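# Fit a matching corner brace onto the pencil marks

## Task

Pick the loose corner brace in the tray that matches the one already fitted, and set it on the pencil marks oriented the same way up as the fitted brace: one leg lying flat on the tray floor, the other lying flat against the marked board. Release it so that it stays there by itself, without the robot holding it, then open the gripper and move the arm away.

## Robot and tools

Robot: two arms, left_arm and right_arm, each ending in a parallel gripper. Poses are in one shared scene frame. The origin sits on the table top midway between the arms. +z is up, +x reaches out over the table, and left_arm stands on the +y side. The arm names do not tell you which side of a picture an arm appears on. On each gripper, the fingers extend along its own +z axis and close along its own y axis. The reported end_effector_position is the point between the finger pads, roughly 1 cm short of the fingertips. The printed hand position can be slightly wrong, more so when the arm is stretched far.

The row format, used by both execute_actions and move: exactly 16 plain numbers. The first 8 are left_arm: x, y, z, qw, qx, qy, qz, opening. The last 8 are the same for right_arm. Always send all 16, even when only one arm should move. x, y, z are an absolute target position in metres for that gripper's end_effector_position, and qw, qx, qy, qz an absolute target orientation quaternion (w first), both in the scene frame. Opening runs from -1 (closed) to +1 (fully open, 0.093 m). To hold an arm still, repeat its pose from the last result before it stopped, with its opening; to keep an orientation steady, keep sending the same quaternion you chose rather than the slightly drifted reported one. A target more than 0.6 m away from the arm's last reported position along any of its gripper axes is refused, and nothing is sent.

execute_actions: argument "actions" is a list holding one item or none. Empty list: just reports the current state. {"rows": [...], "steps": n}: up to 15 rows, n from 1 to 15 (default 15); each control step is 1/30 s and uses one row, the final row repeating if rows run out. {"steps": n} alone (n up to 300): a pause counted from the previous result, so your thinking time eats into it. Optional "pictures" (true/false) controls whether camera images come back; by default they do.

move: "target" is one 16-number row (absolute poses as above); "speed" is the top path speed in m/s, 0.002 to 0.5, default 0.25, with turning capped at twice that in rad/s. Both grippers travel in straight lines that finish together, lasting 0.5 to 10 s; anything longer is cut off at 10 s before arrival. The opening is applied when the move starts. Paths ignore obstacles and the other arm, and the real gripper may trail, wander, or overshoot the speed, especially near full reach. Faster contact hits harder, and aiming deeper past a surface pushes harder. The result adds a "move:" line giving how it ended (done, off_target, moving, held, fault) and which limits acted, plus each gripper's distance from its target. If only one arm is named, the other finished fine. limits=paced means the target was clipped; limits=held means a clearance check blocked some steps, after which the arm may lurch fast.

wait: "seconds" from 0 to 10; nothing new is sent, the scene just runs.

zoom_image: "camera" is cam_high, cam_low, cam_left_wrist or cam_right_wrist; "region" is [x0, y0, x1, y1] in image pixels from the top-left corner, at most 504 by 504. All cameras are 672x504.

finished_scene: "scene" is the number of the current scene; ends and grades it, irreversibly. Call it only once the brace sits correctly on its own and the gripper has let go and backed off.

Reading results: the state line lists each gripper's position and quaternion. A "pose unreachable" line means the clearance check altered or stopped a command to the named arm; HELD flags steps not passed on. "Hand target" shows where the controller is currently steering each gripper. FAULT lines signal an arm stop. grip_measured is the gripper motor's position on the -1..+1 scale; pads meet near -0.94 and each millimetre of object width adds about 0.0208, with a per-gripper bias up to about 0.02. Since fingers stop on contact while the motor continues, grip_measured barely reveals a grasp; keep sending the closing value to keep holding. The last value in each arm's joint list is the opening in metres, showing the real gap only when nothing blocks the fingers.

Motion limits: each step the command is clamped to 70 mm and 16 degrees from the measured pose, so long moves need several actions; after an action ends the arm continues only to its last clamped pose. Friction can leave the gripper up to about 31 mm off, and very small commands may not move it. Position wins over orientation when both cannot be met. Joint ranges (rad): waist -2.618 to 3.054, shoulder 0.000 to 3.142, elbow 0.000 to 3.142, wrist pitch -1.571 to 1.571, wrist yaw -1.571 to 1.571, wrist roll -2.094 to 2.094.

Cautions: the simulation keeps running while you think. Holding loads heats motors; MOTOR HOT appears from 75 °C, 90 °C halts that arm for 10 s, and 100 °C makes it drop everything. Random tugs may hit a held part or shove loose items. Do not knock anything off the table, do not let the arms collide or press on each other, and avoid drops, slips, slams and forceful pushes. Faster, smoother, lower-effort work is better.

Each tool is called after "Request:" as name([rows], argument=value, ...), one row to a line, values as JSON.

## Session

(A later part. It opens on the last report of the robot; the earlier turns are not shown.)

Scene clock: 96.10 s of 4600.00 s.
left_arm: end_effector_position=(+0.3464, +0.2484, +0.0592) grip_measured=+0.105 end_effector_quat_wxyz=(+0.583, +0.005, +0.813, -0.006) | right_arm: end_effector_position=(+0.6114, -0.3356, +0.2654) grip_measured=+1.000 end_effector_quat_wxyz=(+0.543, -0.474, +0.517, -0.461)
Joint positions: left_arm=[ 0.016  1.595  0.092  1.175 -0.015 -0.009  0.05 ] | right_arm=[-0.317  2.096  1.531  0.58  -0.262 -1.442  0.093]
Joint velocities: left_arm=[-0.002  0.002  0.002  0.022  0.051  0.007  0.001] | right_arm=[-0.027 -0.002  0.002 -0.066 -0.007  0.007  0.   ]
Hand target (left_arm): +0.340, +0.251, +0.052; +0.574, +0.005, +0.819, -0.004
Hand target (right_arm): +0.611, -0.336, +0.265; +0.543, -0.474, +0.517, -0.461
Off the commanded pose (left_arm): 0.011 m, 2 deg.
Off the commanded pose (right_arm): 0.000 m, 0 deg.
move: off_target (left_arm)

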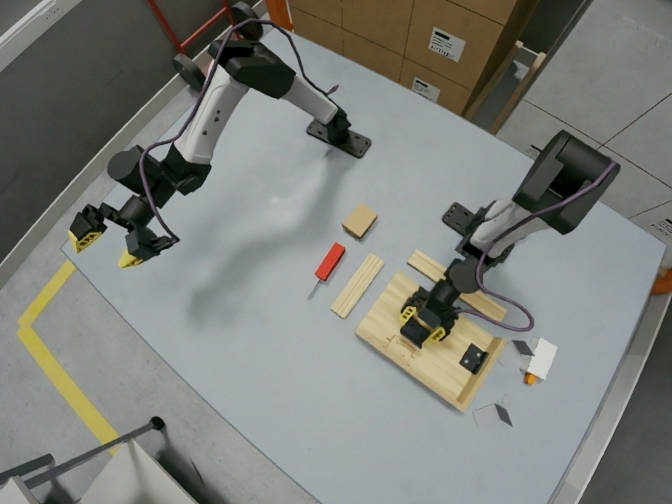

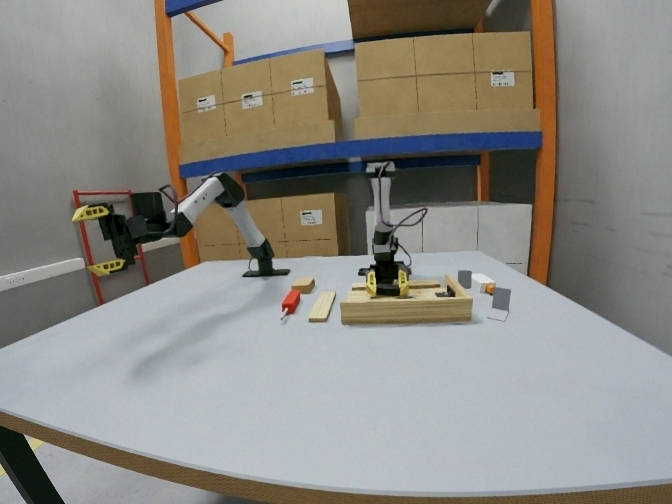

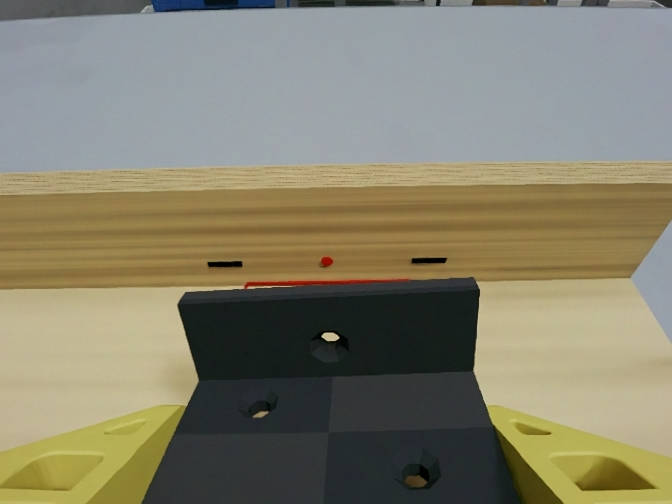

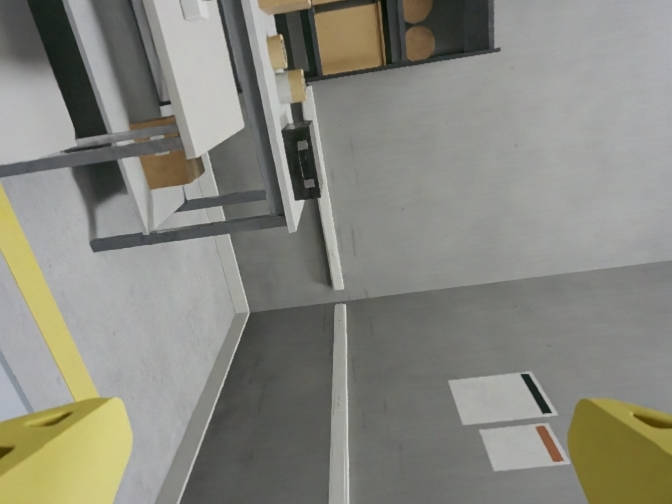

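Request:
move(target=[0.36,0.25,0.024,0.574,0,0.819,0,0.0,0.6114,-0.3356,0.2654,0.543,-0.474,0.517,-0.461,1], speed=0.04)

Request:
zoom_image(camera="cam_high", region=[330, 230, 530, 420])

Scene clock: 101.67 s of 4600.00 s.
left_arm: end_effector_position=(+0.3575, +0.2493, +0.0345) grip_measured=+0.105 end_effector_quat_wxyz=(+0.589, +0.001, +0.808, -0.005) | right_arm: end_effector_position=(+0.6114, -0.3356, +0.2654) grip_measured=+1.000 end_effector_quat_wxyz=(+0.543, -0.474, +0.517, -0.461)
Joint positions: left_arm=[ 0.016  1.926  0.119  1.495 -0.023 -0.015  0.05 ] | right_arm=[-0.317  2.096  1.531  0.58  -0.262 -1.442  0.093]
Joint velocities: left_arm=[-0.022  0.022 -0.007 -0.095  0.022 -0.022 -0.001] | right_arm=[-0.002 -0.007 -0.002 -0.022  0.022  0.037  0.   ]
Hand target (left_arm): +0.360, +0.250, +0.023; +0.574, +0.000, +0.819, -0.000
Hand target (right_arm): +0.611, -0.336, +0.265; +0.543, -0.474, +0.517, -0.461
Off the commanded pose (left_arm): 0.011 m, 2 deg.
Off the commanded pose (right_arm): 0.000 m, 0 deg.
After step 90, 1.33 s passed at rest.
move: off_target (left_arm)

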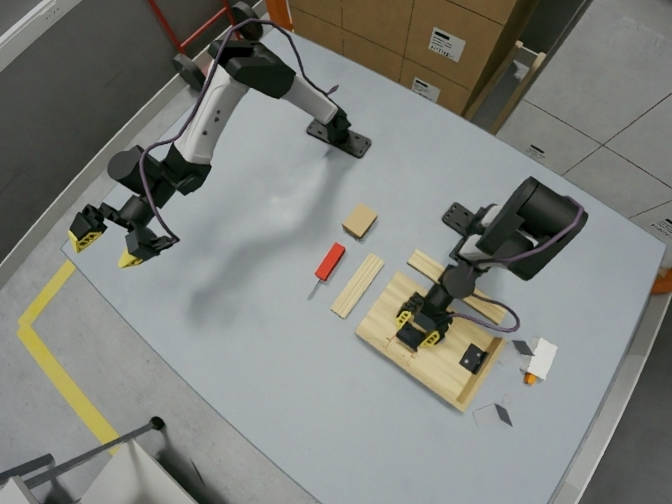

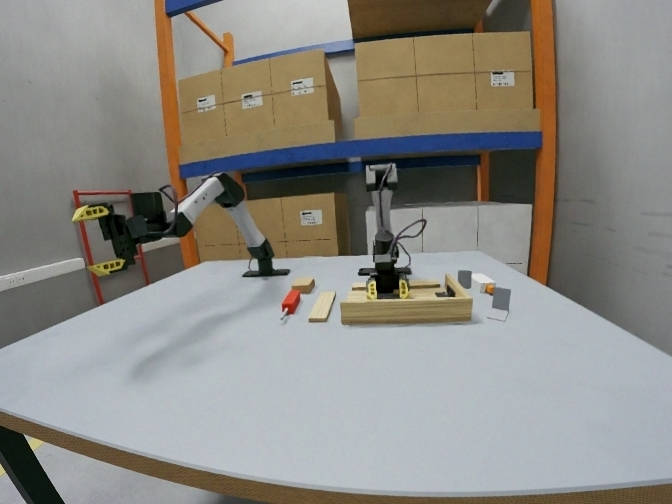

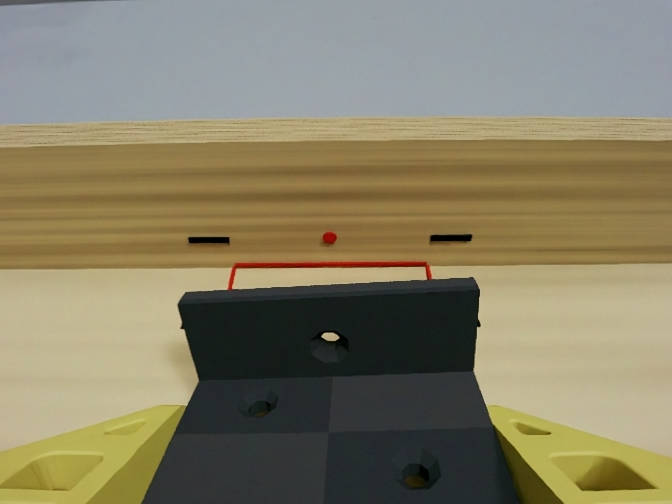

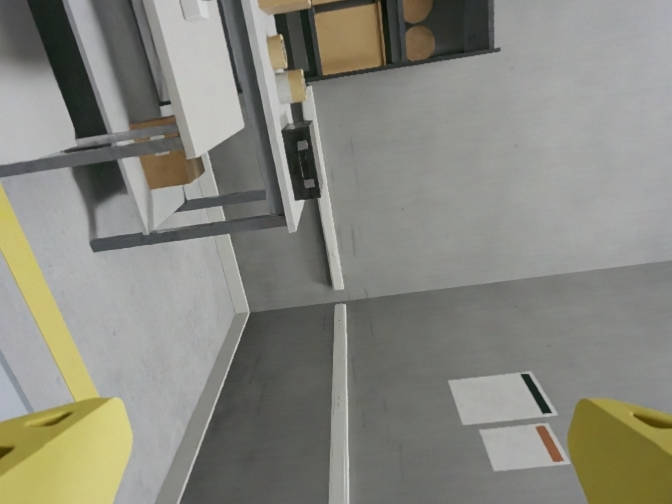

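Region (330, 230, 530, 420) of cam_high's 672x504 image, scaled by 2.520, with more detail than that image has; it fills the top 479 rows of this view, and the rest is white.

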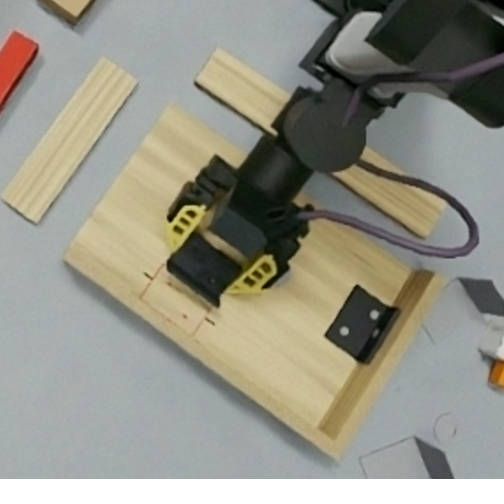

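Request:
move(target=[0.385,0.25,0.014,0.574,0.021,0.819,0.015,0.0,0.6114,-0.3356,0.2654,0.543,-0.474,0.517,-0.461,1], speed=0.03)

Request:
zoom_image(camera="cam_high", region=[330, 230, 530, 420])

Scene clock: 107.27 s of 4600.00 s.
left_arm: end_effector_position=(+0.3847, +0.2476, +0.0385) grip_measured=+0.105 end_effector_quat_wxyz=(+0.608, +0.010, +0.794, -0.001) | right_arm: end_effector_position=(+0.6114, -0.3356, +0.2654) grip_measured=+1.000 end_effector_quat_wxyz=(+0.543, -0.474, +0.517, -0.461)
Joint positions: left_arm=[ 0.016  1.997  0.216  1.517 -0.018  0.007  0.05 ] | right_arm=[-0.317  2.096  1.531  0.58  -0.262 -1.442  0.093]
Joint velocities: left_arm=[ 0.007 -0.007 -0.017 -0.022 -0.037 -0.051  0.001] | right_arm=[-0.007  0.002 -0.012  0.081 -0.007  0.022  0.   ]
Hand target (left_arm): +0.383, +0.250, +0.015; +0.575, +0.021, +0.818, +0.014
Hand target (right_arm): +0.611, -0.336, +0.265; +0.543, -0.474, +0.517, -0.461
Off the commanded pose (left_arm): 0.025 m, 5 deg.
Off the commanded pose (right_arm): 0.000 m, 0 deg.
After step 90, 1.20 s passed at rest.
move: off_target (left_arm)

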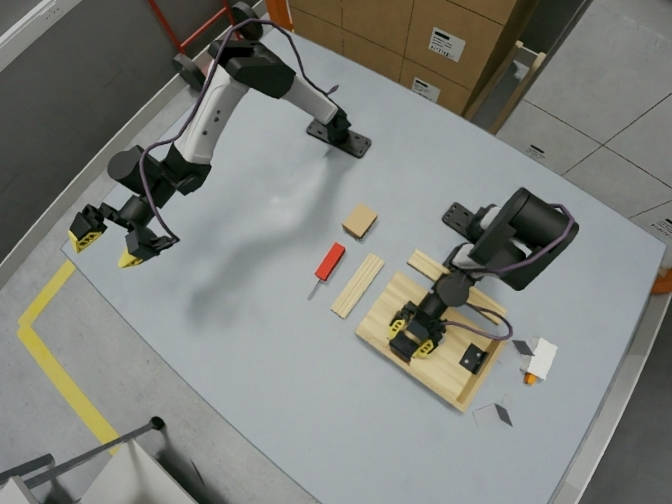

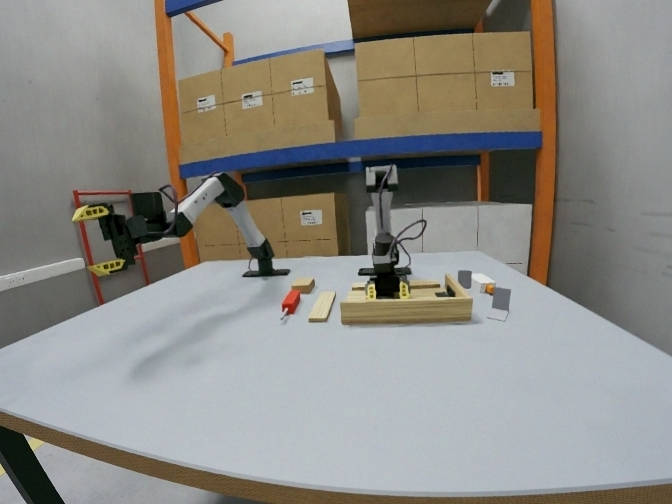

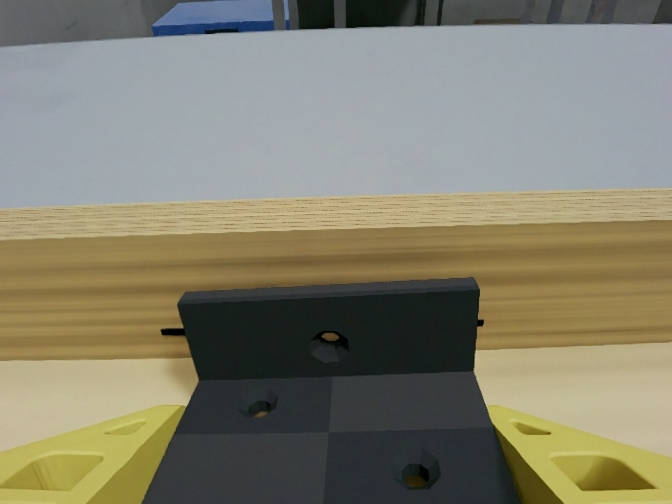

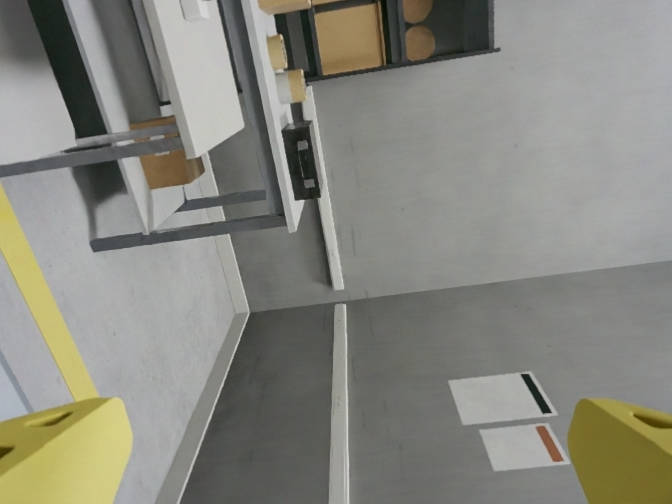

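Region (330, 230, 530, 420) of cam_high's 672x504 image, scaled by 2.520, with more detail than that image has; it fills the top 479 rows of this view, and the rest is white.

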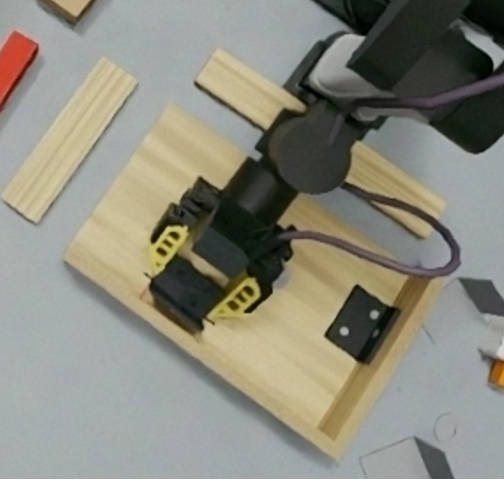

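Request:
move(target=[0.378,0.254,0.022,0.51,0.022,0.86,0.013,0.0,0.6114,-0.3356,0.2654,0.543,-0.474,0.517,-0.461,1], speed=0.04)

Request:
zoom_image(camera="cam_high", region=[360, 290, 470, 390])

Scene clock: 118.80 s of 4600.00 s.
left_arm: end_effector_position=(+0.3804, +0.2475, +0.0347) grip_measured=+0.105 end_effector_quat_wxyz=(+0.538, +0.021, +0.842, +0.003) | right_arm: end_effector_position=(+0.6114, -0.3356, +0.2654) grip_measured=+1.000 end_effector_quat_wxyz=(+0.543, -0.474, +0.517, -0.461)
Joint positions: left_arm=[ 0.019  1.73   0.261  1.036 -0.008  0.026  0.05 ] | right_arm=[-0.317  2.096  1.531  0.58  -0.262 -1.442  0.093]
Joint velocities: left_arm=[ 0.007 -0.032  0.012 -0.007 -0.007 -0.007 -0.   ] | right_arm=[ 0.002  0.012  0.007  0.007 -0.022 -0.037  0.   ]
Hand target (left_arm): +0.378, +0.254, +0.023; +0.512, +0.021, +0.859, +0.014
Hand target (right_arm): +0.611, -0.336, +0.265; +0.543, -0.474, +0.517, -0.461
Off the commanded pose (left_arm): 0.014 m, 4 deg.
Off the commanded pose (right_arm): 0.000 m, 0 deg.
After step 90, 5.30 s passed at rest.
move: off_target (left_arm)

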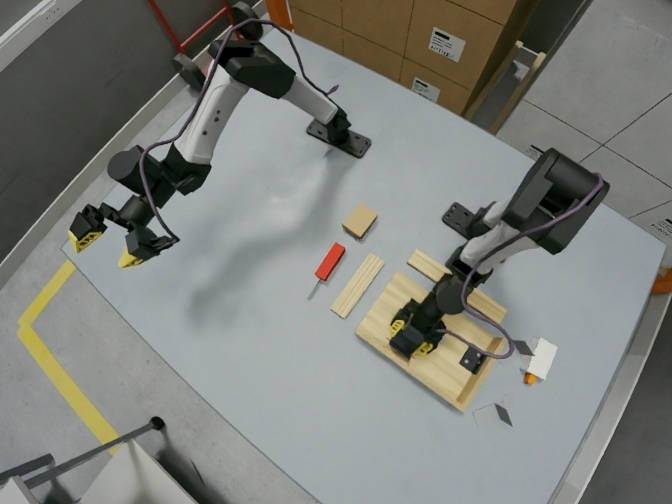

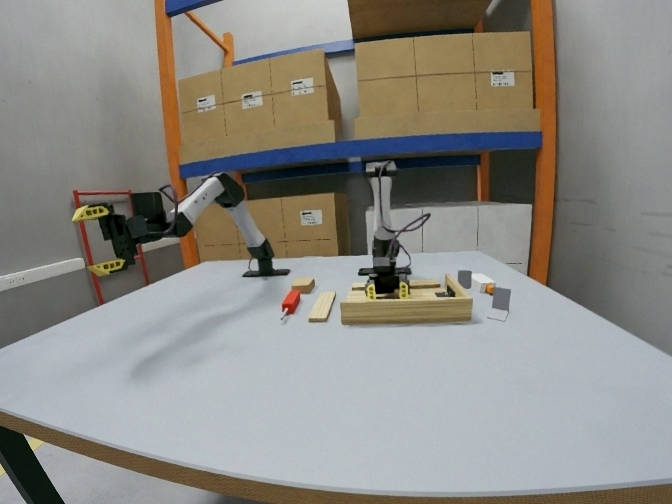

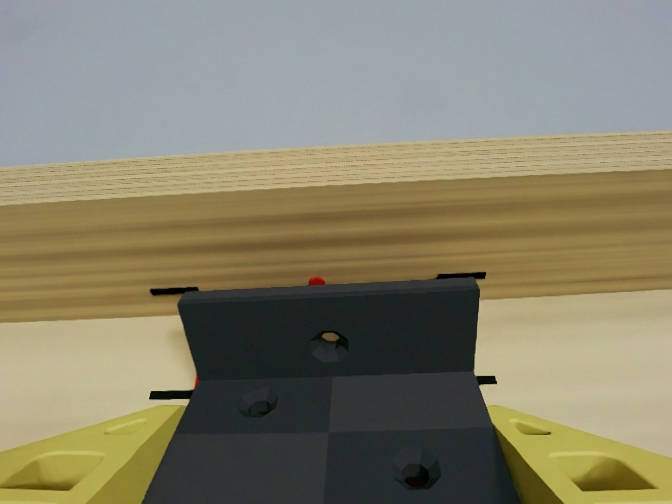

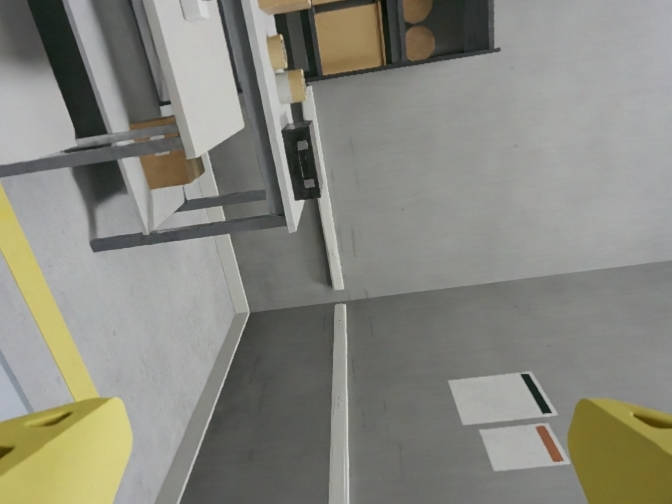

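Region (360, 290, 470, 390) of cam_high's 672x504 image, scaled by 4.582, with more detail than that image has; it fills the top 458 rows of this view, and the rest is white.

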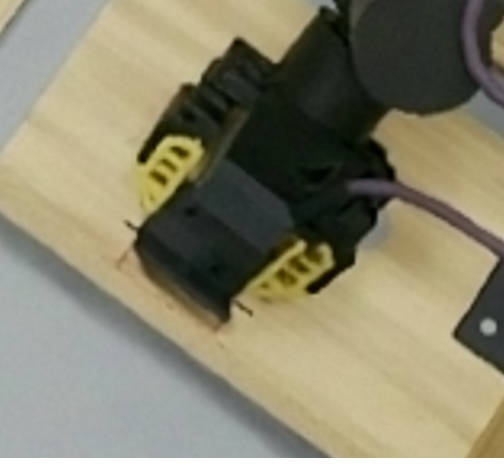

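Request:
move(target=[0.378,0.25,0.026,0.52,0.022,0.853,0.013,0.5,0.6114,-0.3356,0.2654,0.543,-0.474,0.517,-0.461,1], speed=0.04)

Scene clock: 122.37 s of 4600.00 s.
left_arm: end_effector_position=(+0.3808, +0.2481, +0.0354) grip_measured=+0.498 end_effector_quat_wxyz=(+0.540, +0.020, +0.842, +0.004) | right_arm: end_effector_position=(+0.6114, -0.3356, +0.2654) grip_measured=+1.000 end_effector_quat_wxyz=(+0.543, -0.474, +0.517, -0.461)
Joint positions: left_arm=[ 0.019  1.73   0.262  1.037 -0.012  0.026  0.069] | right_arm=[-0.317  2.096  1.531  0.58  -0.262 -1.442  0.093]
Joint velocities: left_arm=[-0.002 -0.007 -0.012 -0.007  0.007 -0.022  0.001] | right_arm=[-0.012 -0.007  0.007  0.037 -0.081  0.081  0.   ]
Hand target (left_arm): +0.378, +0.250, +0.026; +0.521, +0.022, +0.853, +0.013
Hand target (right_arm): +0.611, -0.336, +0.265; +0.543, -0.474, +0.517, -0.461
Off the commanded pose (left_arm): 0.010 m, 3 deg.
Off the commanded pose (right_arm): 0.000 m, 0 deg.
move: off_target (left_arm)

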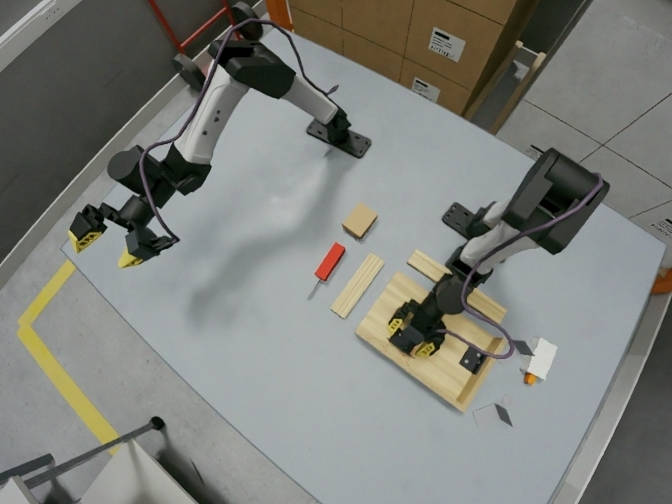

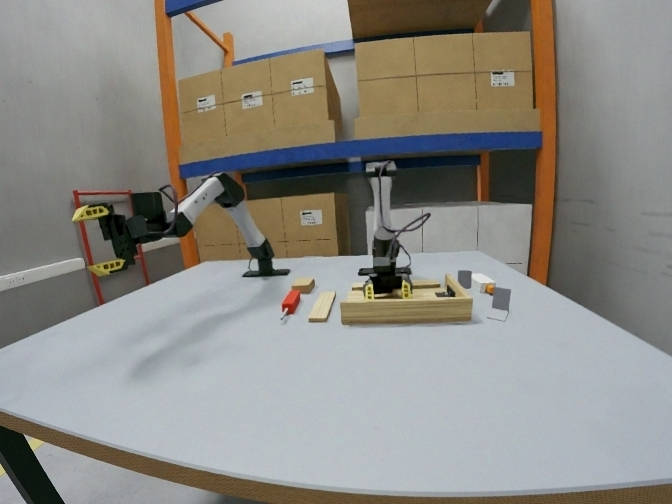

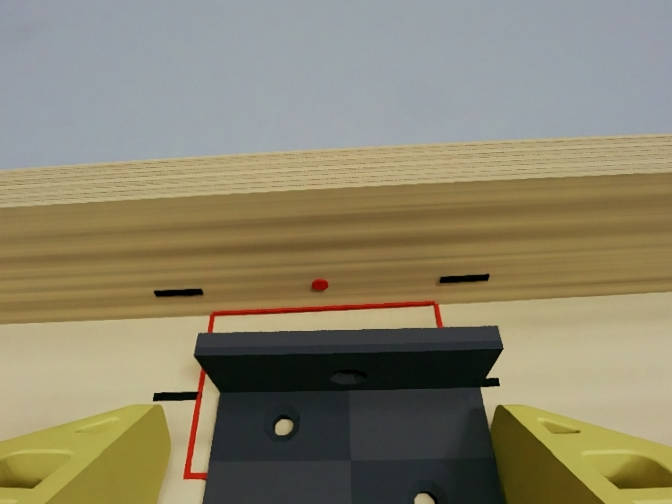

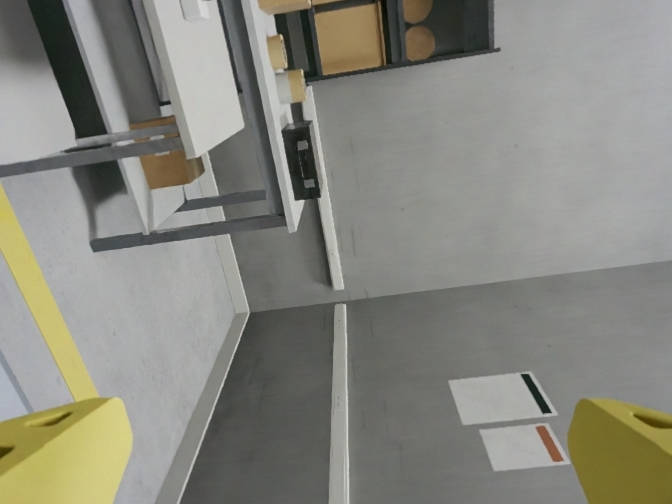

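Request:
move(target=[0.386,0.242,0.03,0.36,0,0.933,0,0.75,0.6114,-0.3356,0.2654,0.543,-0.474,0.517,-0.461,1], speed=0.08)

Scene clock: 132.60 s of 4600.00 s.
left_arm: end_effector_position=(+0.3913, +0.2460, +0.0356) grip_measured=+0.748 end_effector_quat_wxyz=(+0.380, -0.008, +0.925, +0.002) | right_arm: end_effector_position=(+0.6114, -0.3356, +0.2654) grip_measured=+1.000 end_effector_quat_wxyz=(+0.543, -0.474, +0.517, -0.461)
Joint positions: left_arm=[-0.     1.572  0.595  0.185 -0.045 -0.048  0.081] | right_arm=[-0.317  2.096  1.531  0.58  -0.262 -1.442  0.093]
Joint velocities: left_arm=[-0.002  0.002  0.002 -0.051 -0.007 -0.022 -0.001] | right_arm=[ 0.007 -0.002  0.007 -0.022  0.022 -0.066  0.   ]
Hand target (left_arm): +0.387, +0.242, +0.030; +0.361, -0.003, +0.933, +0.002
Hand target (right_arm): +0.611, -0.336, +0.265; +0.543, -0.474, +0.517, -0.461
Off the commanded pose (left_arm): 0.009 m, 3 deg.
Off the commanded pose (right_arm): 0.000 m, 0 deg.
After step 90, 4.37 s passed at rest.
move: off_target (left_arm)

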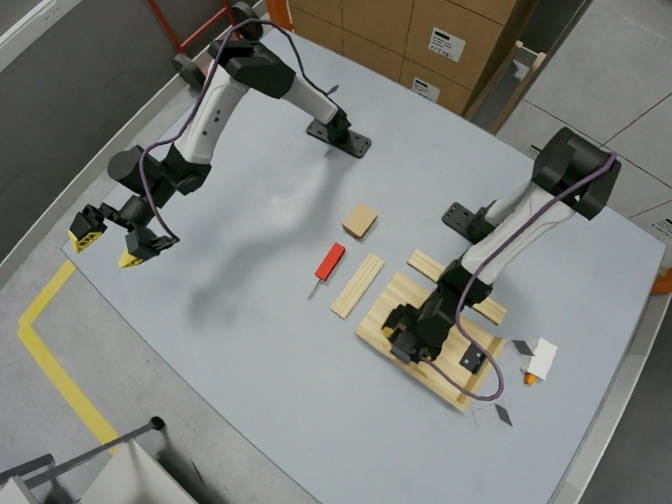

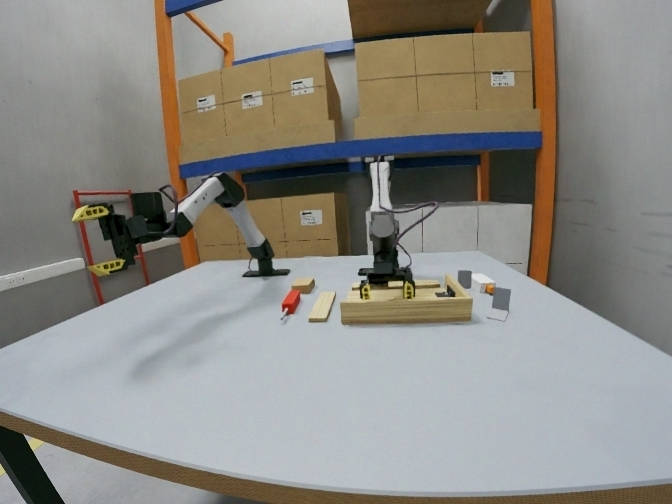

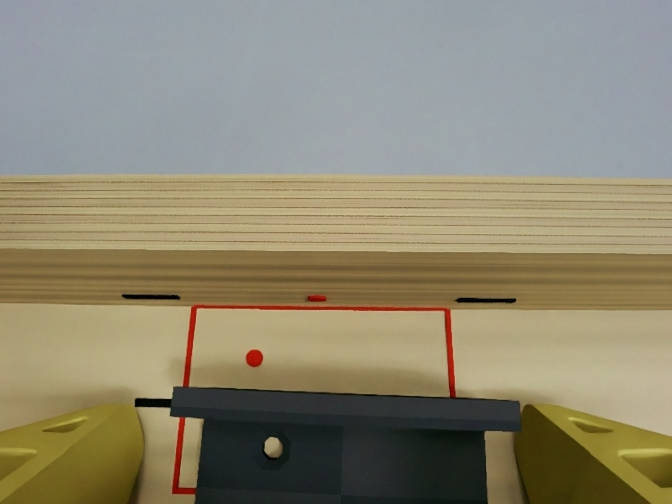

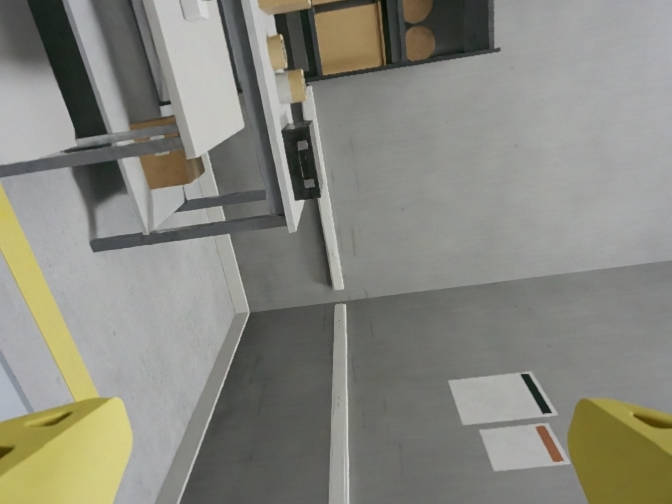

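Request:
move(target=[0.39,0.25,0.03,0.37,0,0.929,0,0.15,0.6114,-0.3356,0.2654,0.543,-0.474,0.517,-0.461,1], speed=0.02)

Request:
move(target=[0.412,0.254,0.03,0.37,0,0.929,0,0.15,0.6114,-0.3356,0.2654,0.543,-0.474,0.517,-0.461,1], speed=0.02)

Scene clock: 137.77 s of 4600.00 s.
left_arm: end_effector_position=(+0.3914, +0.2461, +0.0356) grip_measured=+0.165 end_effector_quat_wxyz=(+0.380, +0.001, +0.925, -0.002) | right_arm: end_effector_position=(+0.6114, -0.3356, +0.2654) grip_measured=+1.000 end_effector_quat_wxyz=(+0.543, -0.474, +0.517, -0.461)
Joint positions: left_arm=[ 0.01   1.572  0.596  0.184 -0.023 -0.027  0.053] | right_arm=[-0.317  2.096  1.531  0.58  -0.262 -1.442  0.093]
Joint velocities: left_arm=[-0.012 -0.012 -0.012 -0.051 -0.022  0.051  0.001] | right_arm=[-0.002 -0.007 -0.002  0.022  0.022 -0.022  0.   ]
Hand target (left_arm): +0.390, +0.250, +0.030; +0.370, -0.000, +0.929, +0.001
Hand target (right_arm): +0.611, -0.336, +0.265; +0.543, -0.474, +0.517, -0.461
Off the commanded pose (left_arm): 0.007 m, 1 deg.
Off the commanded pose (right_arm): 0.000 m, 0 deg.
After step 90, 1.27 s passed at rest.
move: done

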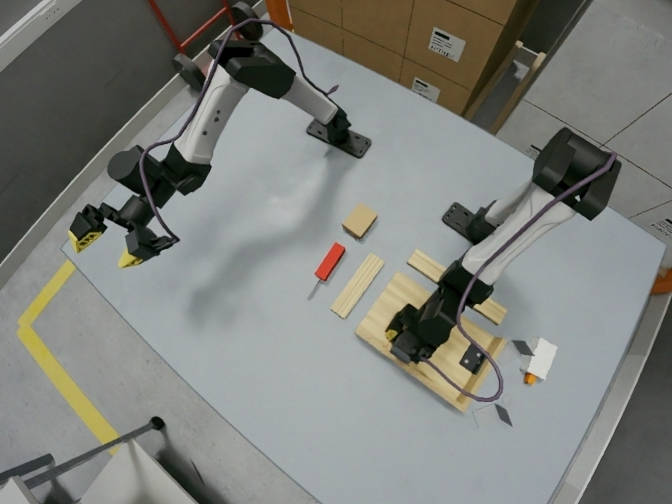

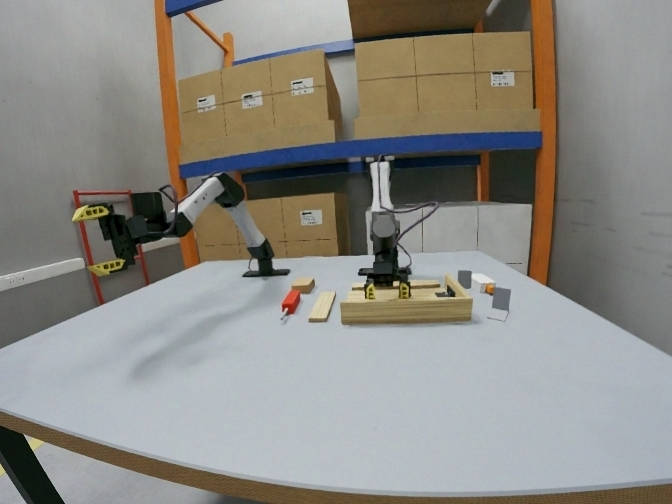

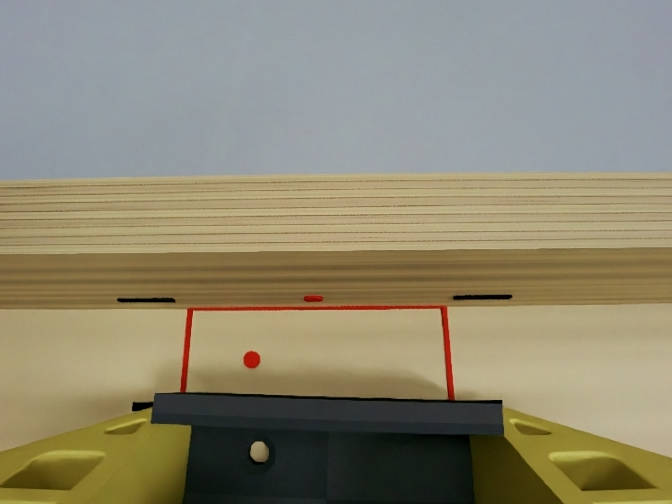

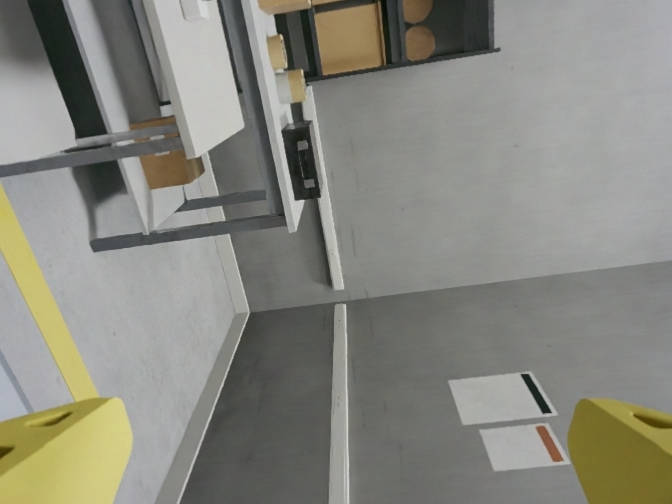

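Scene clock: 139.13 s of 4600.00 s.
left_arm: end_effector_position=(+0.4102, +0.2496, +0.0360) grip_measured=+0.165 end_effector_quat_wxyz=(+0.381, +0.003, +0.925, -0.002) | right_arm: end_effector_position=(+0.6114, -0.3356, +0.2654) grip_measured=+1.000 end_effector_quat_wxyz=(+0.543, -0.474, +0.517, -0.461)
Joint positions: left_arm=[ 0.026  1.639  0.666  0.184 -0.011 -0.013  0.053] | right_arm=[-0.317  2.096  1.531  0.58  -0.262 -1.442  0.093]
Joint velocities: left_arm=[-0.012 -0.012  0.002 -0.037 -0.007 -0.051 -0.   ] | right_arm=[-0.007  0.007 -0.012  0.051  0.051  0.022  0.   ]
Hand target (left_arm): +0.412, +0.254, +0.030; +0.371, +0.000, +0.929, +0.000
Hand target (right_arm): +0.611, -0.336, +0.265; +0.543, -0.474, +0.517, -0.461
Off the commanded pose (left_arm): 0.008 m, 1 deg.
Off the commanded pose (right_arm): 0.000 m, 0 deg.
move: done

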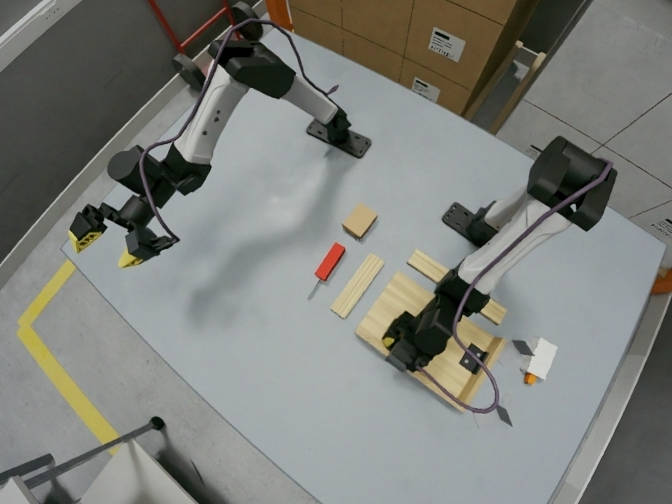

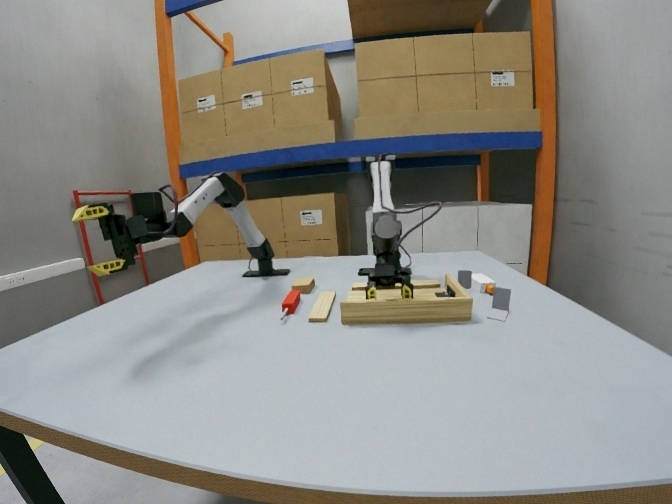

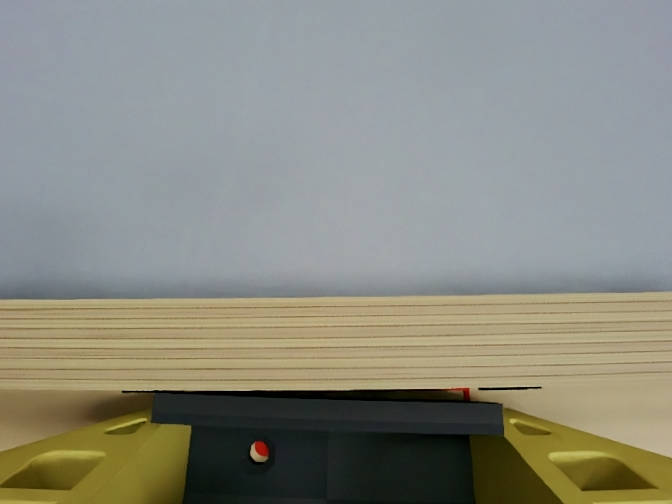

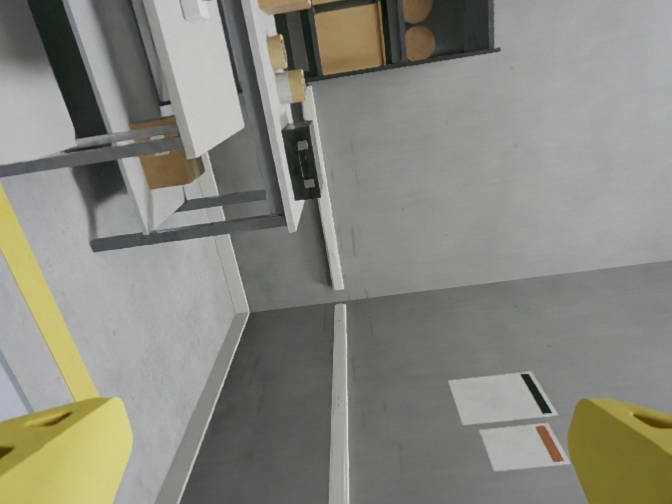

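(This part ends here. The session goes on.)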